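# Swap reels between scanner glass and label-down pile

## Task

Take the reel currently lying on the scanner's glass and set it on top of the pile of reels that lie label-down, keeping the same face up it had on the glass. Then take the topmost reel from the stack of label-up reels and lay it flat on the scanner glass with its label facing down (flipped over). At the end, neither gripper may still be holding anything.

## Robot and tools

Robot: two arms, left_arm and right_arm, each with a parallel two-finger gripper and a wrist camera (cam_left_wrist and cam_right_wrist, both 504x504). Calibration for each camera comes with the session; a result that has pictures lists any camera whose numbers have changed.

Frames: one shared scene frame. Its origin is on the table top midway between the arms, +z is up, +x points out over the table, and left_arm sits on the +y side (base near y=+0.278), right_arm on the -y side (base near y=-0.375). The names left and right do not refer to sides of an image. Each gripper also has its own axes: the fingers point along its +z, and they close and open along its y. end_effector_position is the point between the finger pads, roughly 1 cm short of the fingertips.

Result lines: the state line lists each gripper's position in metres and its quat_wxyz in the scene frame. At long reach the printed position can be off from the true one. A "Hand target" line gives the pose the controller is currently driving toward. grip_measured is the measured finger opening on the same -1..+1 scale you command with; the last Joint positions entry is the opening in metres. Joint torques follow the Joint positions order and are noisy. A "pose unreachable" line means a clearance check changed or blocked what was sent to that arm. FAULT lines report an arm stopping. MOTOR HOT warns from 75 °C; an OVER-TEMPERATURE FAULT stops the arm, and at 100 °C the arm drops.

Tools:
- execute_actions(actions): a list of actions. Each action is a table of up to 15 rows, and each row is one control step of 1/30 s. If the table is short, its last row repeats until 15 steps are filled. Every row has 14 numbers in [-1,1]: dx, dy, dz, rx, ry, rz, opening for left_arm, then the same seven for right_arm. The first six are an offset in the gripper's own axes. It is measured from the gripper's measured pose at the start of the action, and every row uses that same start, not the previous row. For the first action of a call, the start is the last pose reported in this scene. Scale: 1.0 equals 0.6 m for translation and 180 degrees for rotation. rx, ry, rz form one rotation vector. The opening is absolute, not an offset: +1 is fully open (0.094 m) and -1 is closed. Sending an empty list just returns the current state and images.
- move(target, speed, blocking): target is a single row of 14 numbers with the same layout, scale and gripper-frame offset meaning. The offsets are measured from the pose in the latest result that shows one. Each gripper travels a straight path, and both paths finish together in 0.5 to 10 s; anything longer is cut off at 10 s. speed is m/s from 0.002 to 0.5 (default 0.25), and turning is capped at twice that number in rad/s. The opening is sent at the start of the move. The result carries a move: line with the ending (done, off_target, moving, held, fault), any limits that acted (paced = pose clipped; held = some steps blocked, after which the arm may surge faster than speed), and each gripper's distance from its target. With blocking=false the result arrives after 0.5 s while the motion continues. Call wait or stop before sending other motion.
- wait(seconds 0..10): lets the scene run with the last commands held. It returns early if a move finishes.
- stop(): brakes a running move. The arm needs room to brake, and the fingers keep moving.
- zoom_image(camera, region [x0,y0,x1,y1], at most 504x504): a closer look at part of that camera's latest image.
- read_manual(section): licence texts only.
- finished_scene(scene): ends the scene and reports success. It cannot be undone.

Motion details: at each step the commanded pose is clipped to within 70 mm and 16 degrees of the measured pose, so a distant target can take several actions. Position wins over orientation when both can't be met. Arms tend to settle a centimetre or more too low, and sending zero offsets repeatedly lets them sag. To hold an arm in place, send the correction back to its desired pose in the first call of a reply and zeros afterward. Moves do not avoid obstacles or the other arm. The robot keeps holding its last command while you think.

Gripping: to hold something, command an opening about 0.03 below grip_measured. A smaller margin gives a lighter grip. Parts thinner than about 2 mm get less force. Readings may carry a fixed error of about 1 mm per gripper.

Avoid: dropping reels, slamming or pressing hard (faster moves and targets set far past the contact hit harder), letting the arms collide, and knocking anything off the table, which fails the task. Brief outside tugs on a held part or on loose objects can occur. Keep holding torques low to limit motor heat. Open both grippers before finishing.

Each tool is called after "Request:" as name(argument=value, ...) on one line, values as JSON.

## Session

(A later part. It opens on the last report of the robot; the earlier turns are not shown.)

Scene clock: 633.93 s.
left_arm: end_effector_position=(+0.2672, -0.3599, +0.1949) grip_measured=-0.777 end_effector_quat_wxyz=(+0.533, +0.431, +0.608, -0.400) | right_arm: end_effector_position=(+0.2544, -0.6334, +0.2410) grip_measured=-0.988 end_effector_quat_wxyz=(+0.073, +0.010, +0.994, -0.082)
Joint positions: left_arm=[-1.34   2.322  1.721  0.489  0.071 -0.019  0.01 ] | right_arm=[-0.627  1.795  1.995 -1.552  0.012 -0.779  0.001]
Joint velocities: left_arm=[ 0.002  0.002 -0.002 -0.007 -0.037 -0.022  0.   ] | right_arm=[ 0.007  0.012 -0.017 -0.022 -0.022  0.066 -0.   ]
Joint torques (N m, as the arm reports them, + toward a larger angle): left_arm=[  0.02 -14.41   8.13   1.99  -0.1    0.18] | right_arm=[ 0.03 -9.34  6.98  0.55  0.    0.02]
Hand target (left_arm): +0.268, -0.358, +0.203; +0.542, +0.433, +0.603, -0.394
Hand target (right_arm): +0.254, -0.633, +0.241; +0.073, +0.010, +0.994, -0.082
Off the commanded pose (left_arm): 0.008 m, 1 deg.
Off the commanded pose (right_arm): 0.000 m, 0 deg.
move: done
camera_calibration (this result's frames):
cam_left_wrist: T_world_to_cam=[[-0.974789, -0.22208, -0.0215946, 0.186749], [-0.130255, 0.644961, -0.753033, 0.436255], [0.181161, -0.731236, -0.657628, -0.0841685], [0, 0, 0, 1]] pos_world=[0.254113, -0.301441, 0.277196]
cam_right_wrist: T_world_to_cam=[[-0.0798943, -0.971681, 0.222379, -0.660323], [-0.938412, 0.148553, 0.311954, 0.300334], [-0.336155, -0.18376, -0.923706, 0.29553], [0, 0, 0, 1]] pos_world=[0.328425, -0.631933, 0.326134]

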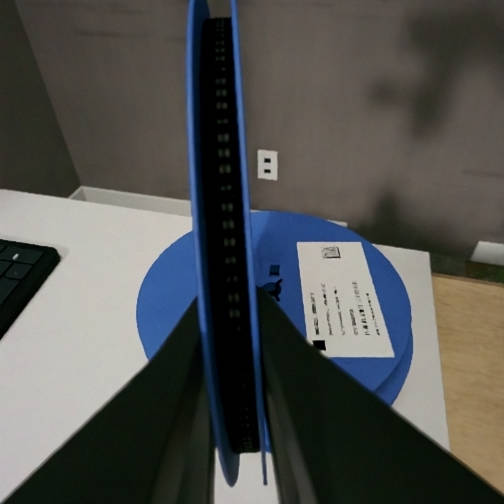

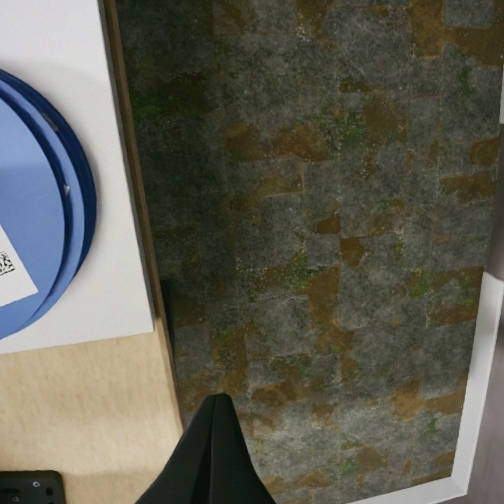

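Request:
move(target=[0,0,0,0,0,0.5,-0.85,0,0,0,0,0,0,-1], speed=0.3)

Scene clock: 642.33 s.
left_arm: end_effector_position=(+0.2650, -0.3604, +0.1804) grip_measured=-0.777 end_effector_quat_wxyz=(+0.646, +0.748, +0.129, +0.084) | right_arm: end_effector_position=(+0.2544, -0.6334, +0.2410) grip_measured=-0.988 end_effector_quat_wxyz=(+0.073, +0.010, +0.994, -0.082)
Joint positions: left_arm=[-1.341  2.333  1.721  0.459  0.079  1.541  0.01 ] | right_arm=[-0.627  1.795  1.995 -1.552  0.012 -0.779  0.001]
Joint velocities: left_arm=[-0.007 -0.007 -0.002  0.037  0.037 -0.051 -0.001] | right_arm=[-0.012 -0.017  0.017 -0.066  0.066 -0.022 -0.   ]
Joint torques (N m, as the arm reports them, + toward a larger angle): left_arm=[  0.11 -14.3    7.98   2.37  -0.1    0.05] | right_arm=[ 0.06 -9.36  6.99  0.55  0.    0.02]
Hand target (left_arm): +0.267, -0.360, +0.195; +0.660, +0.735, +0.125, +0.094
Hand target (right_arm): +0.254, -0.633, +0.241; +0.073, +0.010, +0.994, -0.082
Off the commanded pose (left_arm): 0.015 m, 3 deg.
Off the commanded pose (right_arm): 0.000 m, 0 deg.
move: off_target (left_arm)
camera_calibration (this result's frames):
cam_left_wrist: T_world_to_cam=[[-0.0532891, 0.22722, -0.972384, 0.27351], [0.622437, 0.76901, 0.145586, 0.108506], [0.780853, -0.59749, -0.18241, -0.290076], [0, 0, 0, 1]] pos_world=[0.173544, -0.318906, 0.197247]
cam_right_wrist: T_world_to_cam=[[-0.0798943, -0.971681, 0.222379, -0.660323], [-0.938412, 0.148553, 0.311954, 0.300334], [-0.336155, -0.18376, -0.923706, 0.29553], [0, 0, 0, 1]] pos_world=[0.328425, -0.631933, 0.326134]

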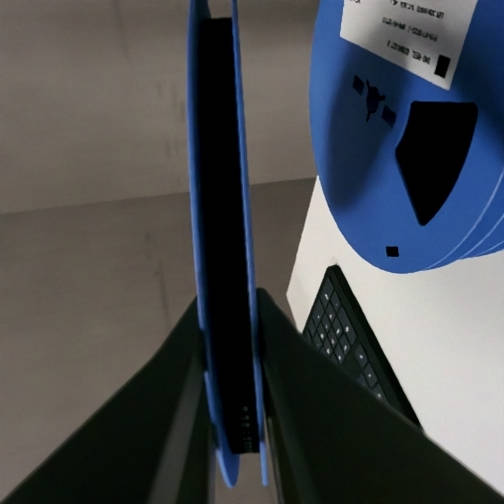

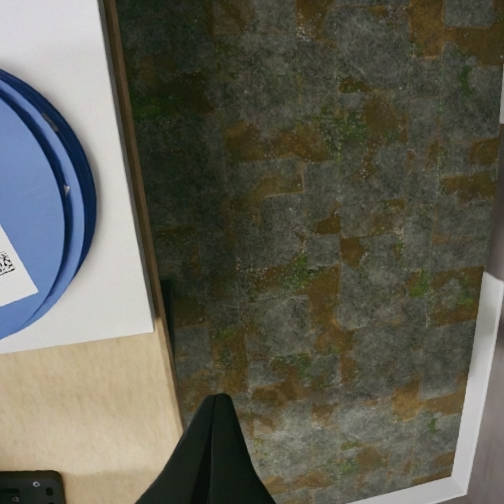

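Request:
move(target=[0,-0.128,0.05,-0.049,0,0,-0.85,0,0,0,0,0,0,-1], speed=0.05)

Scene clock: 651.40 s.
left_arm: end_effector_position=(+0.2708, -0.3742, +0.0954) grip_measured=-0.777 end_effector_quat_wxyz=(+0.698, +0.700, +0.117, +0.097) | right_arm: end_effector_position=(+0.2544, -0.6334, +0.2410) grip_measured=-0.988 end_effector_quat_wxyz=(+0.073, +0.010, +0.994, -0.082)
Joint positions: left_arm=[-1.341  2.619  1.727  0.885  0.078  1.544  0.01 ] | right_arm=[-0.627  1.795  1.995 -1.552  0.012 -0.779  0.001]
Joint velocities: left_arm=[-0.002 -0.002 -0.017 -0.007 -0.022 -0.022 -0.001] | right_arm=[-0.012 -0.007 -0.012  0.007  0.11   0.066 -0.001]
Joint torques (N m, as the arm reports them, + toward a larger angle): left_arm=[ -0.57 -13.73   9.82   1.93  -0.14  -0.16] | right_arm=[ 0.03 -9.37  7.    0.54  0.    0.03]
Hand target (left_arm): +0.269, -0.379, +0.100; +0.701, +0.696, +0.121, +0.094
Hand target (right_arm): +0.254, -0.633, +0.241; +0.073, +0.010, +0.994, -0.082
Off the commanded pose (left_arm): 0.007 m, 1 deg.
Off the commanded pose (right_arm): 0.000 m, 0 deg.
move: done
camera_calibration (this result's frames):
cam_left_wrist: T_world_to_cam=[[0.00254865, 0.0954659, -0.995429, 0.132045], [0.615107, 0.784691, 0.0768301, 0.142261], [0.788439, -0.612492, -0.0567219, -0.337978], [0, 0, 0, 1]] pos_world=[0.178632, -0.331246, 0.10134]
cam_right_wrist: T_world_to_cam=[[-0.0798943, -0.971681, 0.222379, -0.660323], [-0.938412, 0.148553, 0.311954, 0.300334], [-0.336155, -0.18376, -0.923706, 0.29553], [0, 0, 0, 1]] pos_world=[0.328425, -0.631933, 0.326134]

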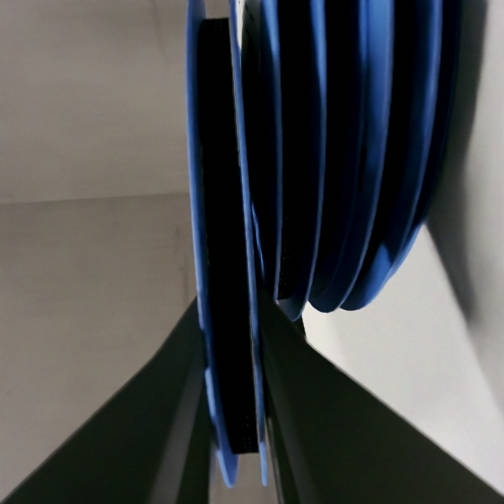

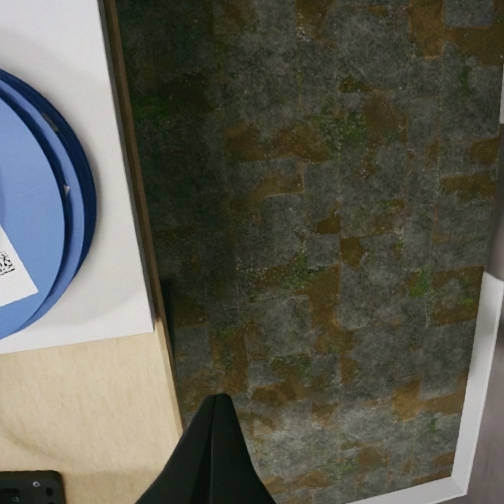

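Lower slightly, release, withdraw modestly.

Request:
move(target=[0,-0.006,0,0,0,0,-0.85,0,0,0,0,0,0,-1], speed=0.02)

Request:
move(target=[0,0,0,0,0,0,-0.3,0,0,0,0,0,0,-1])

Request:
move(target=[0,0.03,-0.12,0,0,0,-0.3,0,0,0,0,0,0,-1], speed=0.08)

Request:
move(target=[0,0.3,-0.45,0,0,0,-0.3,0,0,0,0,0,0,-1], speed=0.3)

Scene clock: 658.93 s.
left_arm: end_effector_position=(+0.2708, -0.3742, +0.0959) grip_measured=-0.777 end_effector_quat_wxyz=(+0.698, +0.699, +0.116, +0.097) | right_arm: end_effector_position=(+0.2544, -0.6334, +0.2410) grip_measured=-0.988 end_effector_quat_wxyz=(+0.073, +0.010, +0.994, -0.082)
Joint positions: left_arm=[-1.341  2.619  1.727  0.886  0.078  1.544  0.01 ] | right_arm=[-0.627  1.795  1.995 -1.552  0.012 -0.779  0.001]
Joint velocities: left_arm=[-0.007  0.012  0.002 -0.066  0.022 -0.007 -0.   ] | right_arm=[ 0.007 -0.012  0.012  0.037 -0.022 -0.066  0.   ]
Joint torques (N m, as the arm reports them, + toward a larger angle): left_arm=[  0.03 -13.64   7.32   2.09  -0.03  -0.03] | right_arm=[ 0.03 -9.39  7.02  0.55 -0.01  0.02]
Hand target (left_arm): +0.271, -0.374, +0.092; +0.698, +0.700, +0.117, +0.097
Hand target (right_arm): +0.254, -0.633, +0.241; +0.073, +0.010, +0.994, -0.082
Off the commanded pose (left_arm): 0.004 m, 0 deg.
Off the commanded pose (right_arm): 0.000 m, 0 deg.
move: done
camera_calibration (this result's frames):
cam_left_wrist: T_world_to_cam=[[0.0032539, 0.0937029, -0.995595, 0.131681], [0.615053, 0.784826, 0.0758761, 0.142383], [0.788479, -0.612591, -0.0550786, -0.338159], [0, 0, 0, 1]] pos_world=[0.178629, -0.331238, 0.101672]
cam_right_wrist: T_world_to_cam=[[-0.0798943, -0.971681, 0.222379, -0.660323], [-0.938412, 0.148553, 0.311954, 0.300334], [-0.336155, -0.18376, -0.923706, 0.29553], [0, 0, 0, 1]] pos_world=[0.328425, -0.631933, 0.326134]

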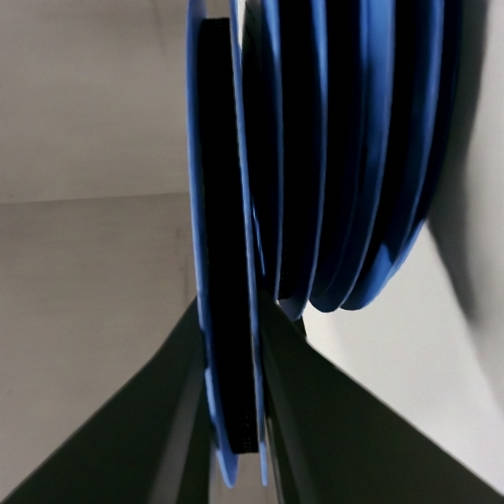

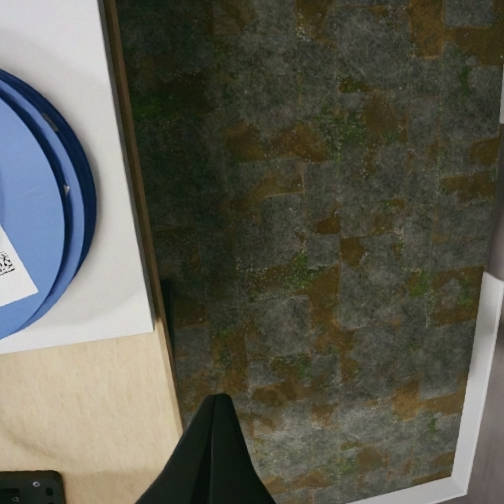

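Scene clock: 659.43 s.
left_arm: end_effector_position=(+0.2708, -0.3742, +0.0958) grip_measured=-0.302 end_effector_quat_wxyz=(+0.698, +0.700, +0.117, +0.097) | right_arm: end_effector_position=(+0.2544, -0.6334, +0.2410) grip_measured=-0.988 end_effector_quat_wxyz=(+0.073, +0.010, +0.994, -0.082)
Joint positions: left_arm=[-1.341  2.619  1.727  0.886  0.078  1.544  0.033] | right_arm=[-0.627  1.795  1.995 -1.552  0.012 -0.779  0.001]
Joint velocities: left_arm=[-0.007  0.002 -0.002  0.022 -0.051 -0.066  0.001] | right_arm=[-0.002  0.007  0.002  0.022 -0.022 -0.095  0.001]
Joint torques (N m, as the arm reports them, + toward a larger angle): left_arm=[  0.06 -14.3    7.2    2.03  -0.03  -0.03] | right_arm=[ 0.05 -9.41  7.07  0.54  0.01  0.01]
Hand target (left_arm): +0.271, -0.374, +0.096; +0.698, +0.700, +0.117, +0.097
Hand target (right_arm): +0.254, -0.633, +0.241; +0.073, +0.010, +0.994, -0.082
Off the commanded pose (left_arm): 0.000 m, 0 deg.
Off the commanded pose (right_arm): 0.000 m, 0 deg.
move: done
camera_calibration (this result's frames):
cam_left_wrist: T_world_to_cam=[[0.00311284, 0.0940556, -0.995562, 0.131754], [0.615064, 0.784799, 0.0760669, 0.142359], [0.788471, -0.612571, -0.0554072, -0.338123], [0, 0, 0, 1]] pos_world=[0.17863, -0.33124, 0.101606]
cam_right_wrist: T_world_to_cam=[[-0.0798943, -0.971681, 0.222379, -0.660323], [-0.938412, 0.148553, 0.311954, 0.300334], [-0.336155, -0.18376, -0.923706, 0.29553], [0, 0, 0, 1]] pos_world=[0.328425, -0.631933, 0.326134]

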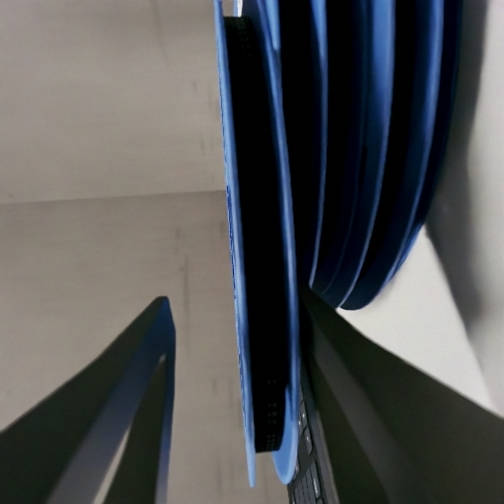

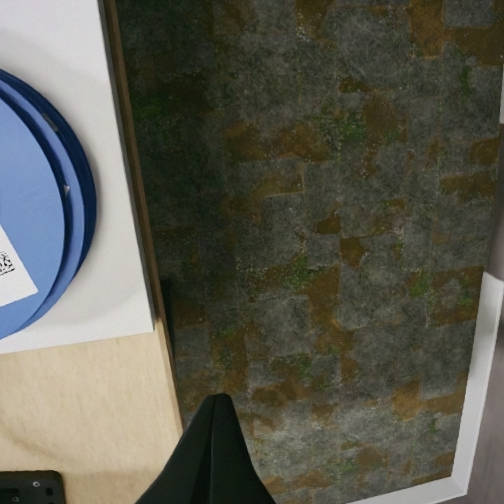

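Scene clock: 660.77 s.
left_arm: end_effector_position=(+0.2451, -0.3103, +0.0981) grip_measured=-0.302 end_effector_quat_wxyz=(+0.688, +0.710, +0.118, +0.095) | right_arm: end_effector_position=(+0.2544, -0.6334, +0.2410) grip_measured=-0.988 end_effector_quat_wxyz=(+0.073, +0.010, +0.994, -0.082)
Joint positions: left_arm=[-1.341  2.4    1.307  1.057  0.078  1.546  0.033] | right_arm=[-0.627  1.795  1.995 -1.552  0.012 -0.779  0.001]
Joint velocities: left_arm=[ 0.002  0.012 -0.007  0.037 -0.022 -0.051  0.001] | right_arm=[ 0.002 -0.012 -0.022  0.007  0.022 -0.037 -0.   ]
Joint torques (N m, as the arm reports them, + toward a larger angle): left_arm=[  0.78 -14.47   4.88   2.18   0.06  -0.04] | right_arm=[ 0.06 -9.38  7.    0.55  0.01  0.03]
Hand target (left_arm): +0.249, -0.306, +0.113; +0.698, +0.700, +0.116, +0.097
Hand target (right_arm): +0.254, -0.633, +0.241; +0.073, +0.010, +0.994, -0.082
Off the commanded pose (left_arm): 0.017 m, 2 deg.
Off the commanded pose (right_arm): 0.000 m, 0 deg.
move: off_target (left_arm)
camera_calibration (this result's frames):
cam_left_wrist: T_world_to_cam=[[-0.00602564, 0.122082, -0.992502, 0.138807], [0.616173, 0.782164, 0.0924686, 0.105108], [0.787588, -0.610995, -0.0799365, -0.275539], [0, 0, 0, 1]] pos_world=[0.153083, -0.267511, 0.106021]
cam_right_wrist: T_world_to_cam=[[-0.0798943, -0.971681, 0.222379, -0.660323], [-0.938412, 0.148553, 0.311954, 0.300334], [-0.336155, -0.18376, -0.923706, 0.29553], [0, 0, 0, 1]] pos_world=[0.328425, -0.631933, 0.326134]

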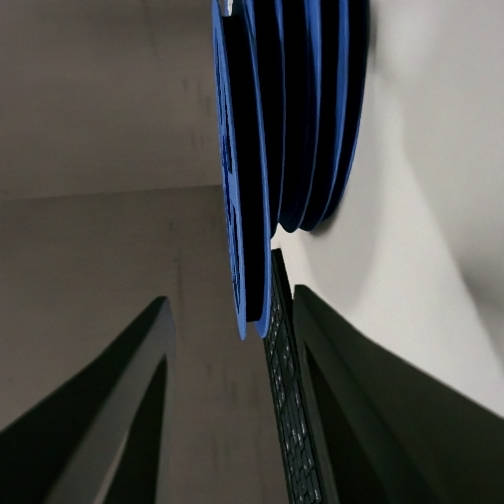

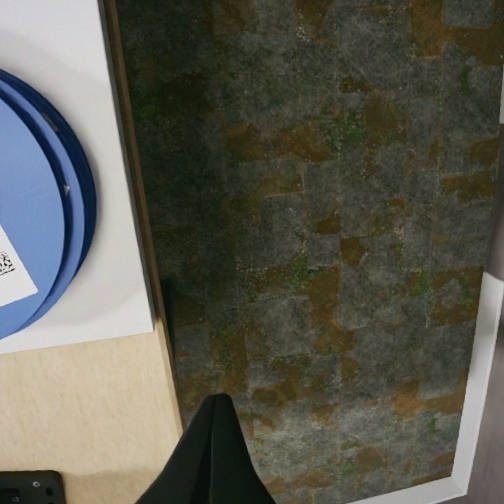

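Scene clock: 662.73 s.
left_arm: end_effector_position=(+0.1636, -0.0566, +0.2772) grip_measured=-0.302 end_effector_quat_wxyz=(+0.685, +0.713, +0.122, +0.094) | right_arm: end_effector_position=(+0.2544, -0.6334, +0.2410) grip_measured=-0.988 end_effector_quat_wxyz=(+0.073, +0.010, +0.994, -0.082)
Joint positions: left_arm=[-1.244  0.956  0.533  0.378  0.172  1.546  0.033] | right_arm=[-0.627  1.795  1.995 -1.552  0.012 -0.779  0.001]
Joint velocities: left_arm=[ 0.002  0.002 -0.007  0.037 -0.007 -0.051  0.   ] | right_arm=[-0.002  0.007  0.002 -0.066 -0.007 -0.066 -0.002]
Joint torques (N m, as the arm reports them, + toward a larger angle): left_arm=[ 0.7  -1.72 10.97  1.84  0.08  0.01] | right_arm=[ 0.07 -9.36  7.    0.55  0.    0.02]
Hand target (left_arm): +0.165, -0.057, +0.286; +0.688, +0.709, +0.119, +0.095
Hand target (right_arm): +0.254, -0.633, +0.241; +0.073, +0.010, +0.994, -0.082
Off the commanded pose (left_arm): 0.013 m, 1 deg.
Off the commanded pose (right_arm): 0.000 m, 0 deg.
move: off_target (left_arm)
camera_calibration (this result's frames):
cam_left_wrist: T_world_to_cam=[[-0.0139538, 0.129412, -0.991493, 0.286456], [0.61443, 0.783399, 0.0936037, -0.0595996], [0.788848, -0.607897, -0.090446, -0.0391282], [0, 0, 0, 1]] pos_world=[0.0714832, -0.0141665, 0.286059]
cam_right_wrist: T_world_to_cam=[[-0.0798943, -0.971681, 0.222379, -0.660323], [-0.938412, 0.148553, 0.311954, 0.300334], [-0.336155, -0.18376, -0.923706, 0.29553], [0, 0, 0, 1]] pos_world=[0.328425, -0.631933, 0.326134]

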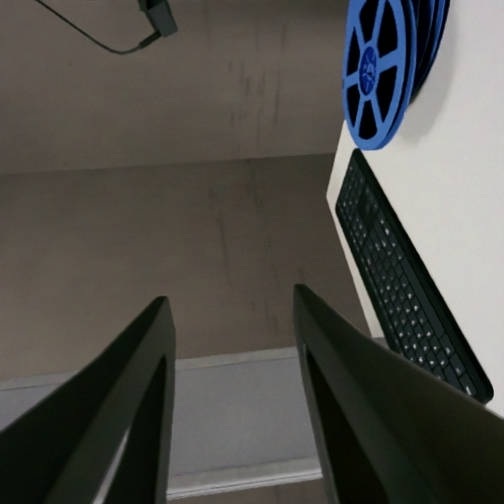

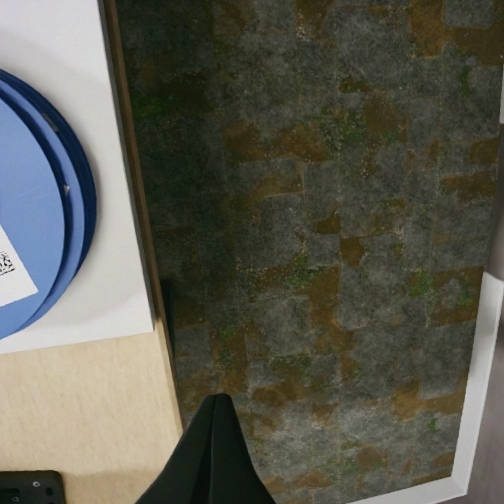

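Request:
move(target=[0,0,0,0,0,0,-0.3,-0.117,0.392,-0.013,-0.052,0.046,-0.006,-0.3], speed=0.3)

Scene clock: 673.77 s.
left_arm: end_effector_position=(+0.1636, -0.0566, +0.2767) grip_measured=-0.302 end_effector_quat_wxyz=(+0.684, +0.713, +0.122, +0.094) | right_arm: end_effector_position=(+0.3295, -0.3993, +0.2235) grip_measured=-0.301 end_effector_quat_wxyz=(+0.069, -0.007, +0.998, -0.007)
Joint positions: left_arm=[-1.244  0.956  0.533  0.376  0.172  1.546  0.033] | right_arm=[ 0.092  1.713  1.836 -1.555  0.002 -0.092  0.033]
Joint velocities: left_arm=[-0.002 -0.002 -0.027 -0.007 -0.037  0.051  0.   ] | right_arm=[-0.002  0.007 -0.002 -0.037  0.022  0.051 -0.001]
Joint torques (N m, as the arm reports them, + toward a larger angle): left_arm=[ 0.03 -1.51  8.38  2.05 -0.03 -0.03] | right_arm=[-0.4  -7.38  7.97  0.31 -0.09  0.04]
Hand target (left_arm): +0.164, -0.057, +0.277; +0.685, +0.713, +0.122, +0.094
Hand target (right_arm): +0.329, -0.400, +0.222; +0.061, -0.000, +0.998, -0.001
Off the commanded pose (left_arm): 0.000 m, 0 deg.
Off the commanded pose (right_arm): 0.003 m, 8 deg.
joint sent to its limit (right arm) — the command would take joint 4 (wrist pitch) past its lower limit, so that joint was sent only as far as its limit.
move: off_target (right_arm)
camera_calibration (this result's frames):
cam_left_wrist: T_world_to_cam=[[-0.0148227, 0.131091, -0.991259, 0.286161], [0.614513, 0.783239, 0.0943921, -0.0598056], [0.788768, -0.607743, -0.092167, -0.0386525], [0, 0, 0, 1]] pos_world=[0.0714808, -0.0141619, 0.285743]
cam_right_wrist: T_world_to_cam=[[-0.0354846, -0.996312, 0.0781187, -0.415216], [-0.939952, 0.059824, 0.336022, 0.301185], [-0.339457, -0.0615042, -0.938609, 0.400796], [0, 0, 0, 1]] pos_world=[0.404419, -0.407053, 0.307422]

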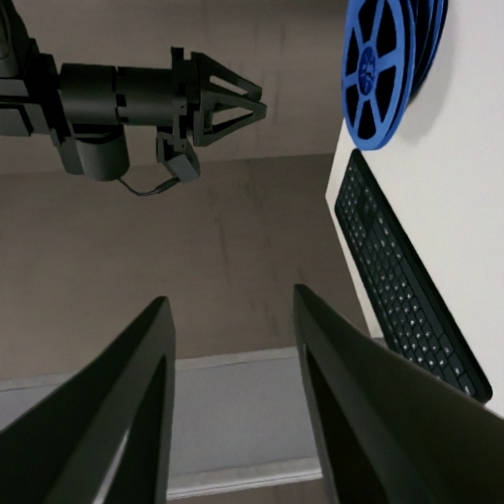

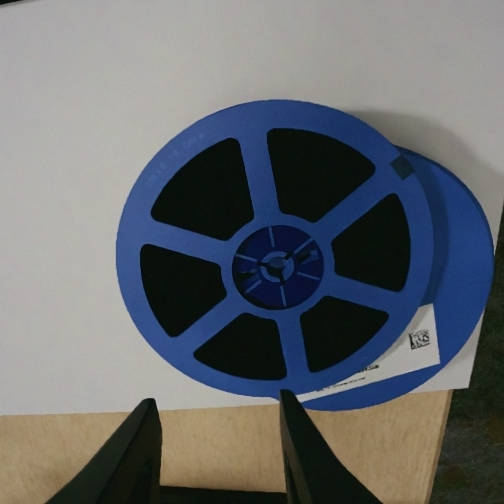

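Request:
move(target=[0,0,0,0,0,0,-0.3,-0.05,-0.05,0.17,0,0.044,-0.046,-0.25], speed=0.1)

Scene clock: 690.17 s.
left_arm: end_effector_position=(+0.1636, -0.0566, +0.2767) grip_measured=-0.302 end_effector_quat_wxyz=(+0.684, +0.713, +0.122, +0.094) | right_arm: end_effector_position=(+0.3721, -0.4253, +0.1310) grip_measured=-0.251 end_effector_quat_wxyz=(+0.000, -0.079, +0.997, -0.009)
Joint positions: left_arm=[-1.244  0.956  0.533  0.376  0.172  1.546  0.033] | right_arm=[ 0.039  1.959  1.784 -1.392  0.018 -0.288  0.035]
Joint velocities: left_arm=[ 0.002 -0.002 -0.002 -0.022  0.037  0.007 -0.001] | right_arm=[ 0.012 -0.002 -0.022  0.022  0.022 -0.007 -0.001]
Joint torques (N m, as the arm reports them, + toward a larger angle): left_arm=[ 0.03 -1.51  8.39  2.03 -0.03 -0.03] | right_arm=[ -0.51 -10.86   6.48   0.29   0.07  -0.01]
Hand target (left_arm): +0.164, -0.057, +0.277; +0.684, +0.713, +0.122, +0.094
Hand target (right_arm): +0.373, -0.430, +0.127; -0.001, -0.079, +0.997, -0.013
Off the commanded pose (left_arm): 0.000 m, 0 deg.
Off the commanded pose (right_arm): 0.006 m, 0 deg.
move: done
camera_calibration (this result's frames):
cam_left_wrist: T_world_to_cam=[[-0.0148227, 0.131091, -0.991259, 0.286161], [0.614513, 0.783239, 0.0943921, -0.0598056], [0.788768, -0.607743, -0.092167, -0.0386525], [0, 0, 0, 1]] pos_world=[0.0714808, -0.0141619, 0.285743]
cam_right_wrist: T_world_to_cam=[[0.11714, -0.989267, 0.0873416, -0.487348], [-0.88422, -0.0638508, 0.462685, 0.283986], [-0.452142, -0.131428, -0.88221, 0.331665], [0, 0, 0, 1]] pos_world=[0.458154, -0.420394, 0.203768]

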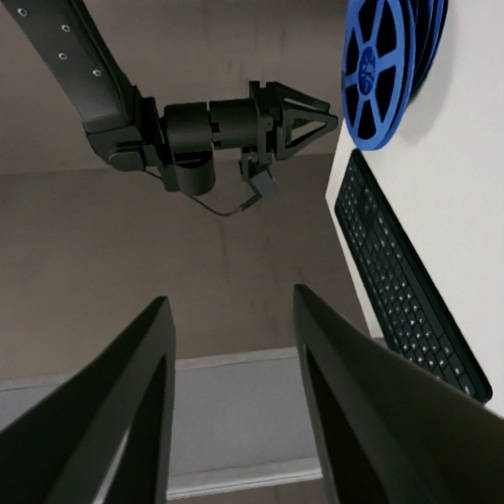

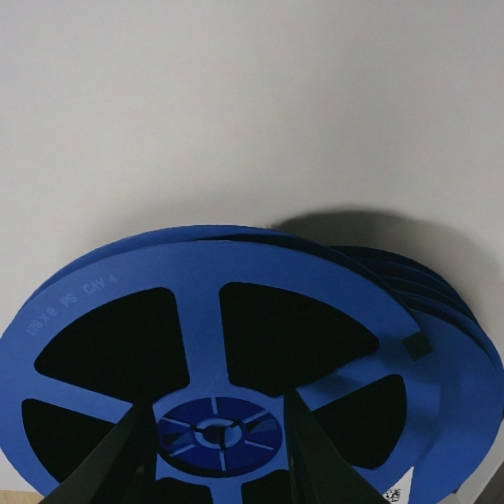

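Request:
move(target=[0,0,0,0,0,0,-0.3,0.012,0,0.05,0,0,0,-0.25], speed=0.03)

Scene clock: 698.30 s.
left_arm: end_effector_position=(+0.1636, -0.0566, +0.2767) grip_measured=-0.302 end_effector_quat_wxyz=(+0.684, +0.713, +0.122, +0.094) | right_arm: end_effector_position=(+0.3644, -0.4243, +0.0994) grip_measured=-0.251 end_effector_quat_wxyz=(-0.012, -0.080, +0.997, -0.007)
Joint positions: left_arm=[-1.244  0.956  0.533  0.376  0.172  1.546  0.033] | right_arm=[ 0.039  1.953  1.65  -1.289  0.018 -0.29   0.035]
Joint velocities: left_arm=[ 0.007  0.002 -0.002 -0.007 -0.007  0.007  0.   ] | right_arm=[-0.022  0.002 -0.017  0.066 -0.007 -0.022 -0.   ]
Joint torques (N m, as the arm reports them, + toward a larger angle): left_arm=[ 0.02 -1.51  8.38  2.03 -0.03 -0.03] | right_arm=[ -0.46 -13.07   5.21   0.35   0.01  -0.01]
Hand target (left_arm): +0.164, -0.057, +0.277; +0.684, +0.713, +0.122, +0.094
Hand target (right_arm): +0.365, -0.427, +0.101; -0.000, -0.079, +0.997, -0.009
Off the commanded pose (left_arm): 0.000 m, 0 deg.
Off the commanded pose (right_arm): 0.003 m, 1 deg.
move: done
camera_calibration (this result's frames):
cam_left_wrist: T_world_to_cam=[[-0.0148227, 0.131091, -0.991259, 0.286161], [0.614513, 0.783239, 0.0943921, -0.0598056], [0.788768, -0.607743, -0.092167, -0.0386525], [0, 0, 0, 1]] pos_world=[0.0714808, -0.0141619, 0.285743]
cam_right_wrist: T_world_to_cam=[[0.121552, -0.989244, 0.0813671, -0.483751], [-0.872022, -0.0672711, 0.484821, 0.283694], [-0.474133, -0.129885, -0.87082, 0.307992], [0, 0, 0, 1]] pos_world=[0.452217, -0.41946, 0.170026]

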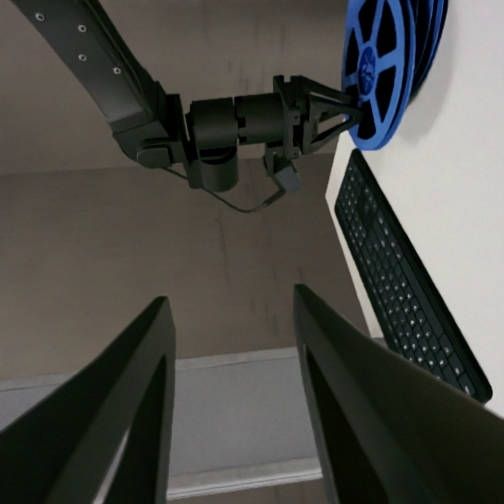

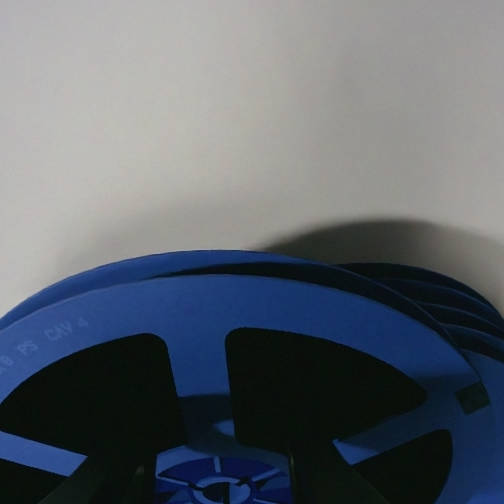

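Request:
move(target=[0,0,0,0,0,0,-0.3,-0.02,0.006,0.0,0,0,0,-0.25], speed=0.02)

Request:
move(target=[0,0,0,0,0,0,-0.3,0,0,0.03,0,0,0,-0.25], speed=0.02)

Scene clock: 704.50 s.
left_arm: end_effector_position=(+0.1636, -0.0566, +0.2767) grip_measured=-0.302 end_effector_quat_wxyz=(+0.684, +0.713, +0.122, +0.094) | right_arm: end_effector_position=(+0.3711, -0.4215, +0.0999) grip_measured=-0.251 end_effector_quat_wxyz=(-0.010, -0.079, +0.997, -0.007)
Joint positions: left_arm=[-1.244  0.956  0.533  0.376  0.172  1.546  0.033] | right_arm=[ 0.049  1.973  1.68  -1.294  0.018 -0.279  0.035]
Joint velocities: left_arm=[ 0.007  0.002  0.002  0.007 -0.037 -0.007  0.   ] | right_arm=[-0.002  0.002 -0.002 -0.007 -0.022  0.022 -0.   ]
Joint torques (N m, as the arm reports them, + toward a larger angle): left_arm=[ 0.02 -1.51  8.38  2.03 -0.03 -0.03] | right_arm=[ 0.51 -9.72  9.63  0.05  0.01  0.05]
Hand target (left_arm): +0.164, -0.057, +0.277; +0.684, +0.713, +0.122, +0.094
Hand target (right_arm): +0.376, -0.419, +0.099; -0.012, -0.080, +0.997, -0.007
Off the commanded pose (left_arm): 0.000 m, 0 deg.
Off the commanded pose (right_arm): 0.005 m, 0 deg.
move: done
camera_calibration (this result's frames):
cam_left_wrist: T_world_to_cam=[[-0.0148227, 0.131091, -0.991259, 0.286161], [0.614513, 0.783239, 0.0943921, -0.0598056], [0.788768, -0.607743, -0.092167, -0.0386525], [0, 0, 0, 1]] pos_world=[0.0714808, -0.0141619, 0.285743]
cam_right_wrist: T_world_to_cam=[[0.119628, -0.989357, 0.0828341, -0.481288], [-0.874584, -0.0655261, 0.480427, 0.291675], [-0.469886, -0.129918, -0.873114, 0.310569], [0, 0, 0, 1]] pos_world=[0.458601, -0.416705, 0.170901]

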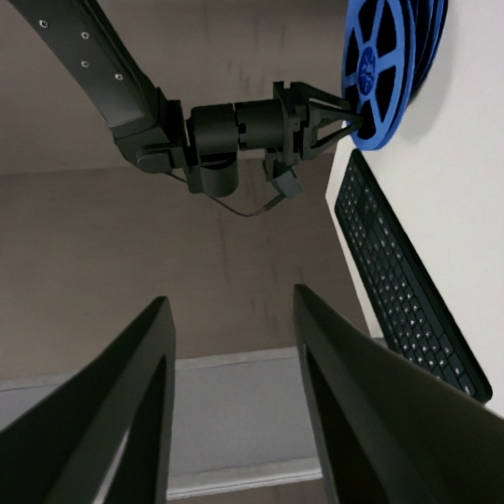

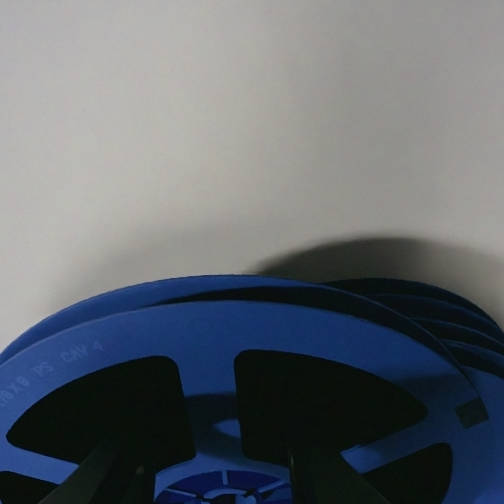

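Scene clock: 705.63 s.
left_arm: end_effector_position=(+0.1636, -0.0566, +0.2767) grip_measured=-0.302 end_effector_quat_wxyz=(+0.684, +0.713, +0.122, +0.094) | right_arm: end_effector_position=(+0.3718, -0.4215, +0.0980) grip_measured=-0.251 end_effector_quat_wxyz=(-0.003, -0.079, +0.997, -0.008)
Joint positions: left_arm=[-1.244  0.956  0.533  0.376  0.172  1.546  0.033] | right_arm=[ 0.049  1.963  1.658 -1.269  0.018 -0.279  0.035]
Joint velocities: left_arm=[ 0.002 -0.012 -0.007  0.037  0.007 -0.007 -0.   ] | right_arm=[-0.007  0.012 -0.017  0.037 -0.007  0.037 -0.001]
Joint torques (N m, as the arm reports them, + toward a larger angle): left_arm=[ 0.03 -1.51  8.38  2.03 -0.03 -0.02] | right_arm=[ -0.08 -10.09   3.31   0.51   0.02   0.03]
Hand target (left_arm): +0.164, -0.057, +0.277; +0.684, +0.713, +0.122, +0.094
Hand target (right_arm): +0.370, -0.422, +0.082; -0.011, -0.079, +0.997, -0.007
Off the commanded pose (left_arm): 0.000 m, 0 deg.
Off the commanded pose (right_arm): 0.016 m, 1 deg.
move: off_target (right_arm)
camera_calibration (this result's frames):
cam_left_wrist: T_world_to_cam=[[-0.0148227, 0.131091, -0.991259, 0.286161], [0.614513, 0.783239, 0.0943921, -0.0598056], [0.788768, -0.607743, -0.092167, -0.0386525], [0, 0, 0, 1]] pos_world=[0.0714808, -0.0141619, 0.285743]
cam_right_wrist: T_world_to_cam=[[0.118471, -0.98925, 0.0857216, -0.481032], [-0.881074, -0.0649192, 0.468501, 0.296957], [-0.4579, -0.131031, -0.879294, 0.304957], [0, 0, 0, 1]] pos_world=[0.45827, -0.416624, 0.170257]

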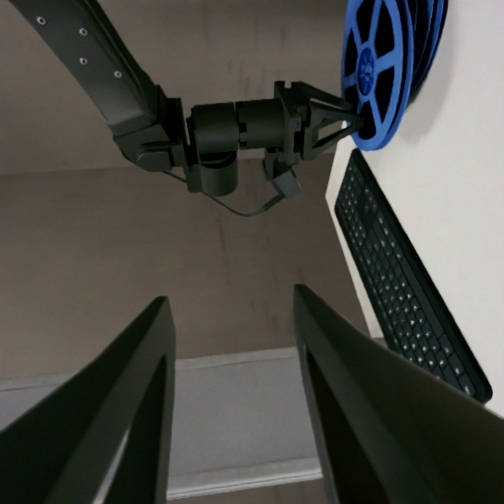

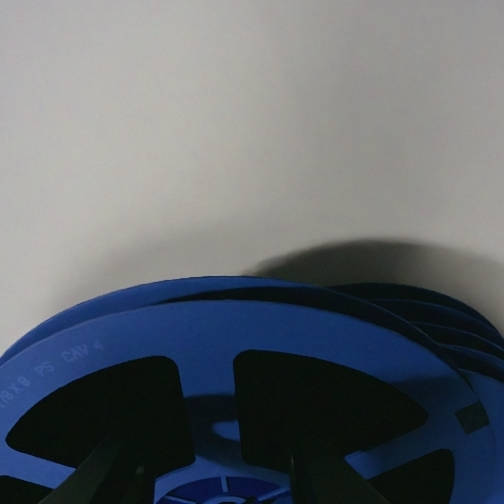

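In contact at .098. Close, lift.

Request:
move(target=[0,0,0,0,0,0,-0.3,0,0,0.012,0,0,0,-0.81])

Request:
move(target=[0,0,0,0,0,0,-0.3,0,0,-0.1,0,0,0,-0.81], speed=0.05)

Scene clock: 710.50 s.
left_arm: end_effector_position=(+0.1636, -0.0566, +0.2767) grip_measured=-0.302 end_effector_quat_wxyz=(+0.684, +0.713, +0.122, +0.094) | right_arm: end_effector_position=(+0.3718, -0.4210, +0.0984) grip_measured=-0.778 end_effector_quat_wxyz=(-0.002, -0.079, +0.997, -0.008)
Joint positions: left_arm=[-1.244  0.956  0.533  0.376  0.172  1.546  0.033] | right_arm=[ 0.05   1.961  1.658 -1.269  0.016 -0.279  0.01 ]
Joint velocities: left_arm=[-0.002 -0.002 -0.002 -0.007  0.007  0.007  0.   ] | right_arm=[-0.012 -0.007 -0.002 -0.007  0.037  0.022 -0.   ]
Joint torques (N m, as the arm reports them, + toward a larger angle): left_arm=[ 0.03 -1.52  8.39  2.03 -0.03 -0.02] | right_arm=[ -0.04 -11.17   4.94   0.4    0.02   0.01]
Hand target (left_arm): +0.164, -0.057, +0.277; +0.684, +0.713, +0.122, +0.094
Hand target (right_arm): +0.372, -0.422, +0.091; -0.003, -0.079, +0.997, -0.008
Off the commanded pose (left_arm): 0.000 m, 0 deg.
Off the commanded pose (right_arm): 0.008 m, 0 deg.
move: done
camera_calibration (this result's frames):
cam_left_wrist: T_world_to_cam=[[-0.0148227, 0.131091, -0.991259, 0.286161], [0.614513, 0.783239, 0.0943921, -0.0598056], [0.788768, -0.607743, -0.092167, -0.0386525], [0, 0, 0, 1]] pos_world=[0.0714808, -0.0141619, 0.285743]
cam_right_wrist: T_world_to_cam=[[0.118737, -0.989291, 0.0848866, -0.480634], [-0.881648, -0.0657199, 0.467308, 0.296868], [-0.456725, -0.130327, -0.88001, 0.305339], [0, 0, 0, 1]] pos_world=[0.458259, -0.416183, 0.170772]

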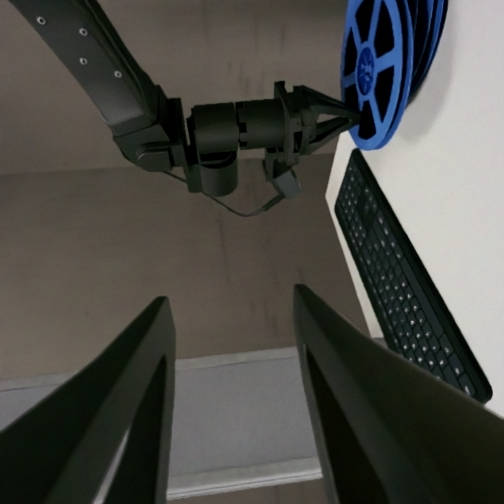

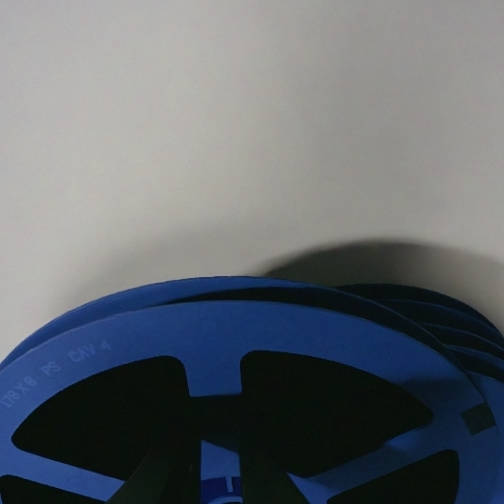

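Scene clock: 712.20 s.
left_arm: end_effector_position=(+0.1636, -0.0566, +0.2767) grip_measured=-0.302 end_effector_quat_wxyz=(+0.684, +0.713, +0.122, +0.094) | right_arm: end_effector_position=(+0.3708, -0.4209, +0.1562) grip_measured=-0.778 end_effector_quat_wxyz=(+0.001, -0.079, +0.997, -0.009)
Joint positions: left_arm=[-1.244  0.956  0.533  0.376  0.172  1.546  0.033] | right_arm=[ 0.05   1.961  1.888 -1.491  0.016 -0.279  0.01 ]
Joint velocities: left_arm=[0.002 0.007 0.002 0.022 0.037 0.022 0.   ] | right_arm=[ 0.012  0.002  0.007 -0.051  0.066  0.051 -0.   ]
Joint torques (N m, as the arm reports them, + toward a larger angle): left_arm=[ 0.04 -1.52  8.38  2.03 -0.03 -0.03] | right_arm=[  0.18 -10.02   9.87   0.     0.     0.04]
Hand target (left_arm): +0.164, -0.057, +0.277; +0.684, +0.713, +0.122, +0.094
Hand target (right_arm): +0.372, -0.420, +0.158; -0.002, -0.079, +0.997, -0.008
Off the commanded pose (left_arm): 0.000 m, 0 deg.
Off the commanded pose (right_arm): 0.003 m, 0 deg.
move: done
camera_calibration (this result's frames):
cam_left_wrist: T_world_to_cam=[[-0.0148227, 0.131091, -0.991259, 0.286161], [0.614513, 0.783239, 0.0943921, -0.0598056], [0.788768, -0.607743, -0.092167, -0.0386525], [0, 0, 0, 1]] pos_world=[0.0714808, -0.0141619, 0.285743]
cam_right_wrist: T_world_to_cam=[[0.118087, -0.989212, 0.0866854, -0.485282], [-0.885163, -0.065297, 0.460676, 0.271459], [-0.450046, -0.131131, -0.883325, 0.35336], [0, 0, 0, 1]] pos_world=[0.45662, -0.415985, 0.229144]

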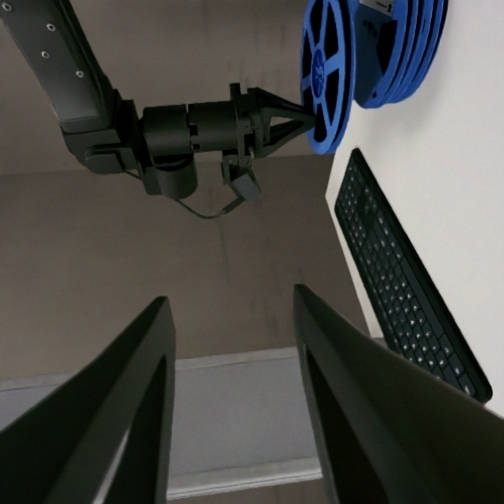

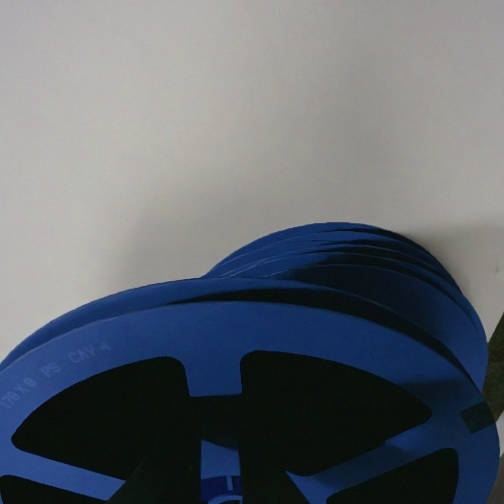

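Request:
move(target=[0.51,-0.07,-0.62,0,0.5,0,0,0,0,0,0,0,0,-0.81], speed=0.3)

Scene clock: 726.63 s.
left_arm: end_effector_position=(+0.3375, +0.3876, +0.2347) grip_measured=-0.002 end_effector_quat_wxyz=(+0.406, +0.441, +0.576, +0.556) | right_arm: end_effector_position=(+0.3706, -0.4209, +0.1562) grip_measured=-0.778 end_effector_quat_wxyz=(+0.001, -0.079, +0.997, -0.009)
Joint positions: left_arm=[0.235 0.825 0.324 0.448 0.099 1.599 0.047] | right_arm=[ 0.05   1.961  1.888 -1.492  0.016 -0.279  0.01 ]
Joint velocities: left_arm=[-0.002 -0.017 -0.002 -0.066 -0.022  0.037  0.   ] | right_arm=[-0.002  0.007  0.017 -0.037  0.066  0.037 -0.   ]
Joint torques (N m, as the arm reports them, + toward a larger angle): left_arm=[ 0.55  0.4   9.49  2.21 -0.14  0.03] | right_arm=[  0.01 -11.32   7.14   0.19   0.01   0.02]
Hand target (left_arm): +0.338, +0.393, +0.241; +0.402, +0.434, +0.573, +0.567
Hand target (right_arm): +0.371, -0.421, +0.156; +0.001, -0.079, +0.997, -0.009
Off the commanded pose (left_arm): 0.009 m, 2 deg.
Off the commanded pose (right_arm): 0.000 m, 0 deg.
move: done
camera_calibration (this result's frames):
cam_left_wrist: T_world_to_cam=[[-0.151844, 0.04008, -0.987592, 0.269531], [-0.767513, 0.624796, 0.143363, 0.00576091], [0.622789, 0.779758, -0.0641094, -0.398139], [0, 0, 0, 1]] pos_world=[0.293305, 0.29605, 0.239836]
cam_right_wrist: T_world_to_cam=[[0.118153, -0.98922, 0.0865057, -0.485237], [-0.884814, -0.065339, 0.461341, 0.271044], [-0.450715, -0.13105, -0.882996, 0.353508], [0, 0, 0, 1]] pos_world=[0.456487, -0.415969, 0.229078]

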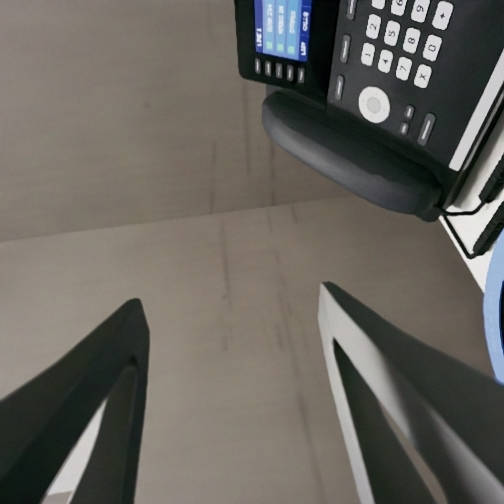

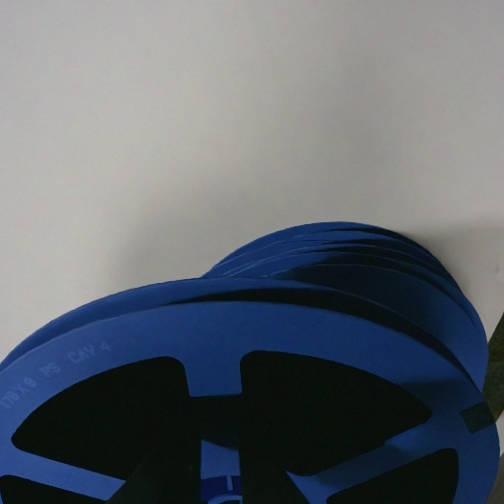

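Request:
move(target=[0,0,0,0,0,0,0,-0.175,0.848,-0.03,0,0,0.15,-0.81], speed=0.15)

Scene clock: 741.07 s.
left_arm: end_effector_position=(+0.3375, +0.3877, +0.2354) grip_measured=-0.002 end_effector_quat_wxyz=(+0.406, +0.440, +0.575, +0.557) | right_arm: end_effector_position=(+0.3840, +0.0924, +0.1567) grip_measured=-0.778 end_effector_quat_wxyz=(+0.147, +0.137, +0.952, +0.232)
Joint positions: left_arm=[0.235 0.825 0.324 0.451 0.098 1.599 0.047] | right_arm=[ 1.058  2.608  2.84  -1.248  0.013  1.171  0.01 ]
Joint velocities: left_arm=[-0.017 -0.022 -0.017 -0.066 -0.007 -0.007 -0.001] | right_arm=[-0.007 -0.002 -0.007 -0.007 -0.037 -0.081 -0.   ]
Joint torques (N m, as the arm reports them, + toward a larger angle): left_arm=[ 0.03 -0.46  8.29  2.01 -0.03 -0.03] | right_arm=[ -0.13 -16.83  10.4    1.25  -0.03   0.07]
Hand target (left_arm): +0.338, +0.388, +0.235; +0.406, +0.441, +0.576, +0.556
Hand target (right_arm): +0.389, +0.098, +0.169; +0.157, +0.141, +0.944, +0.254
Off the commanded pose (left_arm): 0.001 m, 0 deg.
Off the commanded pose (right_arm): 0.014 m, 32 deg; orientation clipped at the last step of the last action.
elbow stopped short (right arm): the move would have taken joint 3 (elbow) straighter than the controller allows; a more bent joint 3 avoids this.
move: off_target (right_arm); limits=paced
camera_calibration (this result's frames):
cam_left_wrist: T_world_to_cam=[[-0.149073, 0.0411742, -0.987969, 0.269005], [-0.768154, 0.624337, 0.141925, 0.00634814], [0.622669, 0.780069, -0.0614438, -0.398871], [0, 0, 0, 1]] pos_world=[0.293343, 0.296107, 0.240359]
cam_right_wrist: T_world_to_cam=[[-0.252155, -0.867179, -0.42944, 0.232625], [-0.958305, 0.16213, 0.235298, 0.358826], [-0.134421, 0.470866, -0.871904, 0.248506], [0, 0, 0, 1]] pos_world=[0.435927, 0.0265384, 0.232141]

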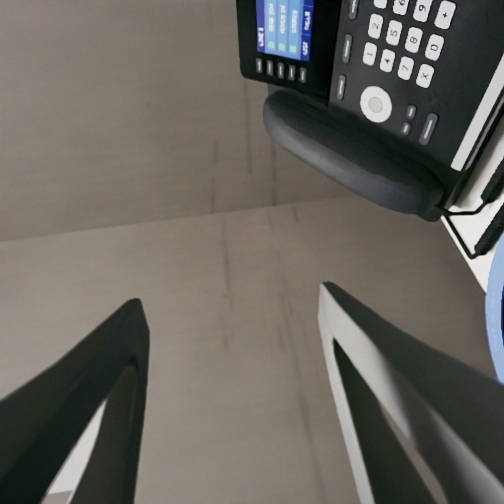

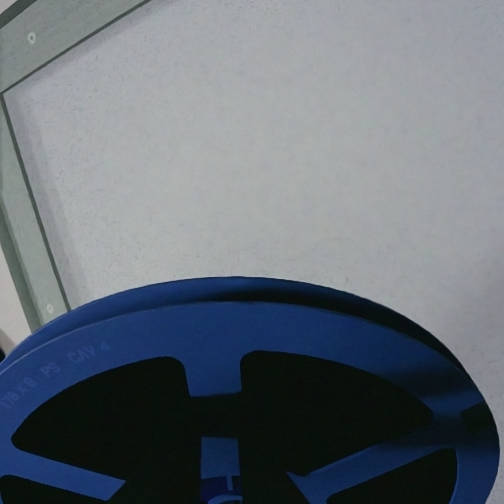

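Request:
move(target=[0,0,0,0,0,0,0,0.05,-0.087,-0.02,0.184,-0.028,0.354,-0.81], speed=0.1)

Scene clock: 763.50 s.
left_arm: end_effector_position=(+0.3375, +0.3877, +0.2354) grip_measured=-0.002 end_effector_quat_wxyz=(+0.406, +0.440, +0.575, +0.557) | right_arm: end_effector_position=(+0.3399, +0.0527, +0.1302) grip_measured=-0.778 end_effector_quat_wxyz=(+0.002, +0.557, +0.817, +0.148)
Joint positions: left_arm=[0.235 0.825 0.324 0.451 0.098 1.599 0.047] | right_arm=[ 1.065  2.608  2.84  -1.508 -0.018  2.094  0.01 ]
Joint velocities: left_arm=[ 0.017  0.007  0.002  0.037 -0.066 -0.066  0.   ] | right_arm=[-0.007 -0.007  0.007 -0.007 -0.037  0.022 -0.001]
Joint torques (N m, as the arm reports them, + toward a larger angle): left_arm=[ 0.02 -0.44  8.29  2.04 -0.03 -0.02] | right_arm=[ -0.52 -16.07   9.95   0.57  -0.11   0.06]
Hand target (left_arm): +0.338, +0.388, +0.235; +0.406, +0.440, +0.575, +0.557
Hand target (right_arm): +0.342, +0.052, +0.135; -0.004, +0.561, +0.813, +0.154
Off the commanded pose (left_arm): 0.000 m, 0 deg.
Off the commanded pose (right_arm): 0.006 m, 21 deg; orientation clipped at the last step of the last action.
elbow stopped short (right arm): the move would have taken joint 3 (elbow) straighter than the controller allows; a more bent joint 3 avoids this.
joint sent to its limit (right arm) — the command would take joint 6 (wrist roll) past its upper limit, so that joint was sent only as far as its limit.
move: off_target (right_arm); limits=paced
camera_calibration (this result's frames):
cam_left_wrist: T_world_to_cam=[[-0.149073, 0.0411742, -0.987969, 0.269005], [-0.768154, 0.624337, 0.141925, 0.00634814], [0.622669, 0.780069, -0.0614438, -0.398871], [0, 0, 0, 1]] pos_world=[0.293343, 0.296107, 0.240359]
cam_right_wrist: T_world_to_cam=[[-0.933357, -0.315774, -0.170678, 0.344446], [-0.352556, 0.717126, 0.601195, 0.0464377], [-0.067444, 0.621303, -0.780662, 0.195591], [0, 0, 0, 1]] pos_world=[0.351054, -0.0460558, 0.183562]

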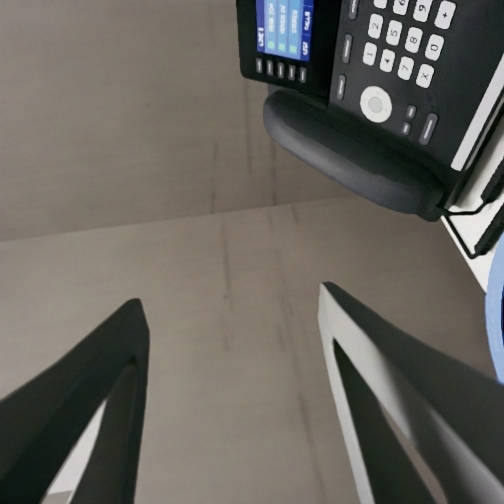

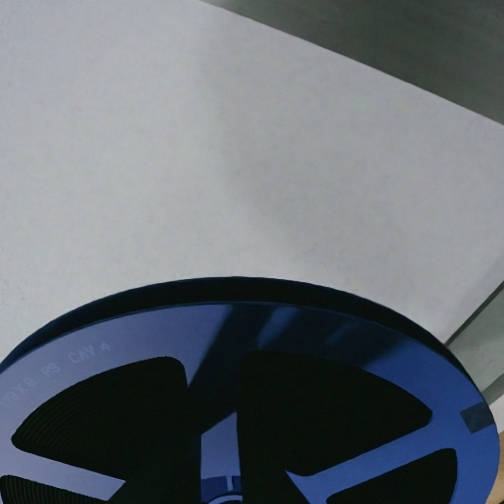

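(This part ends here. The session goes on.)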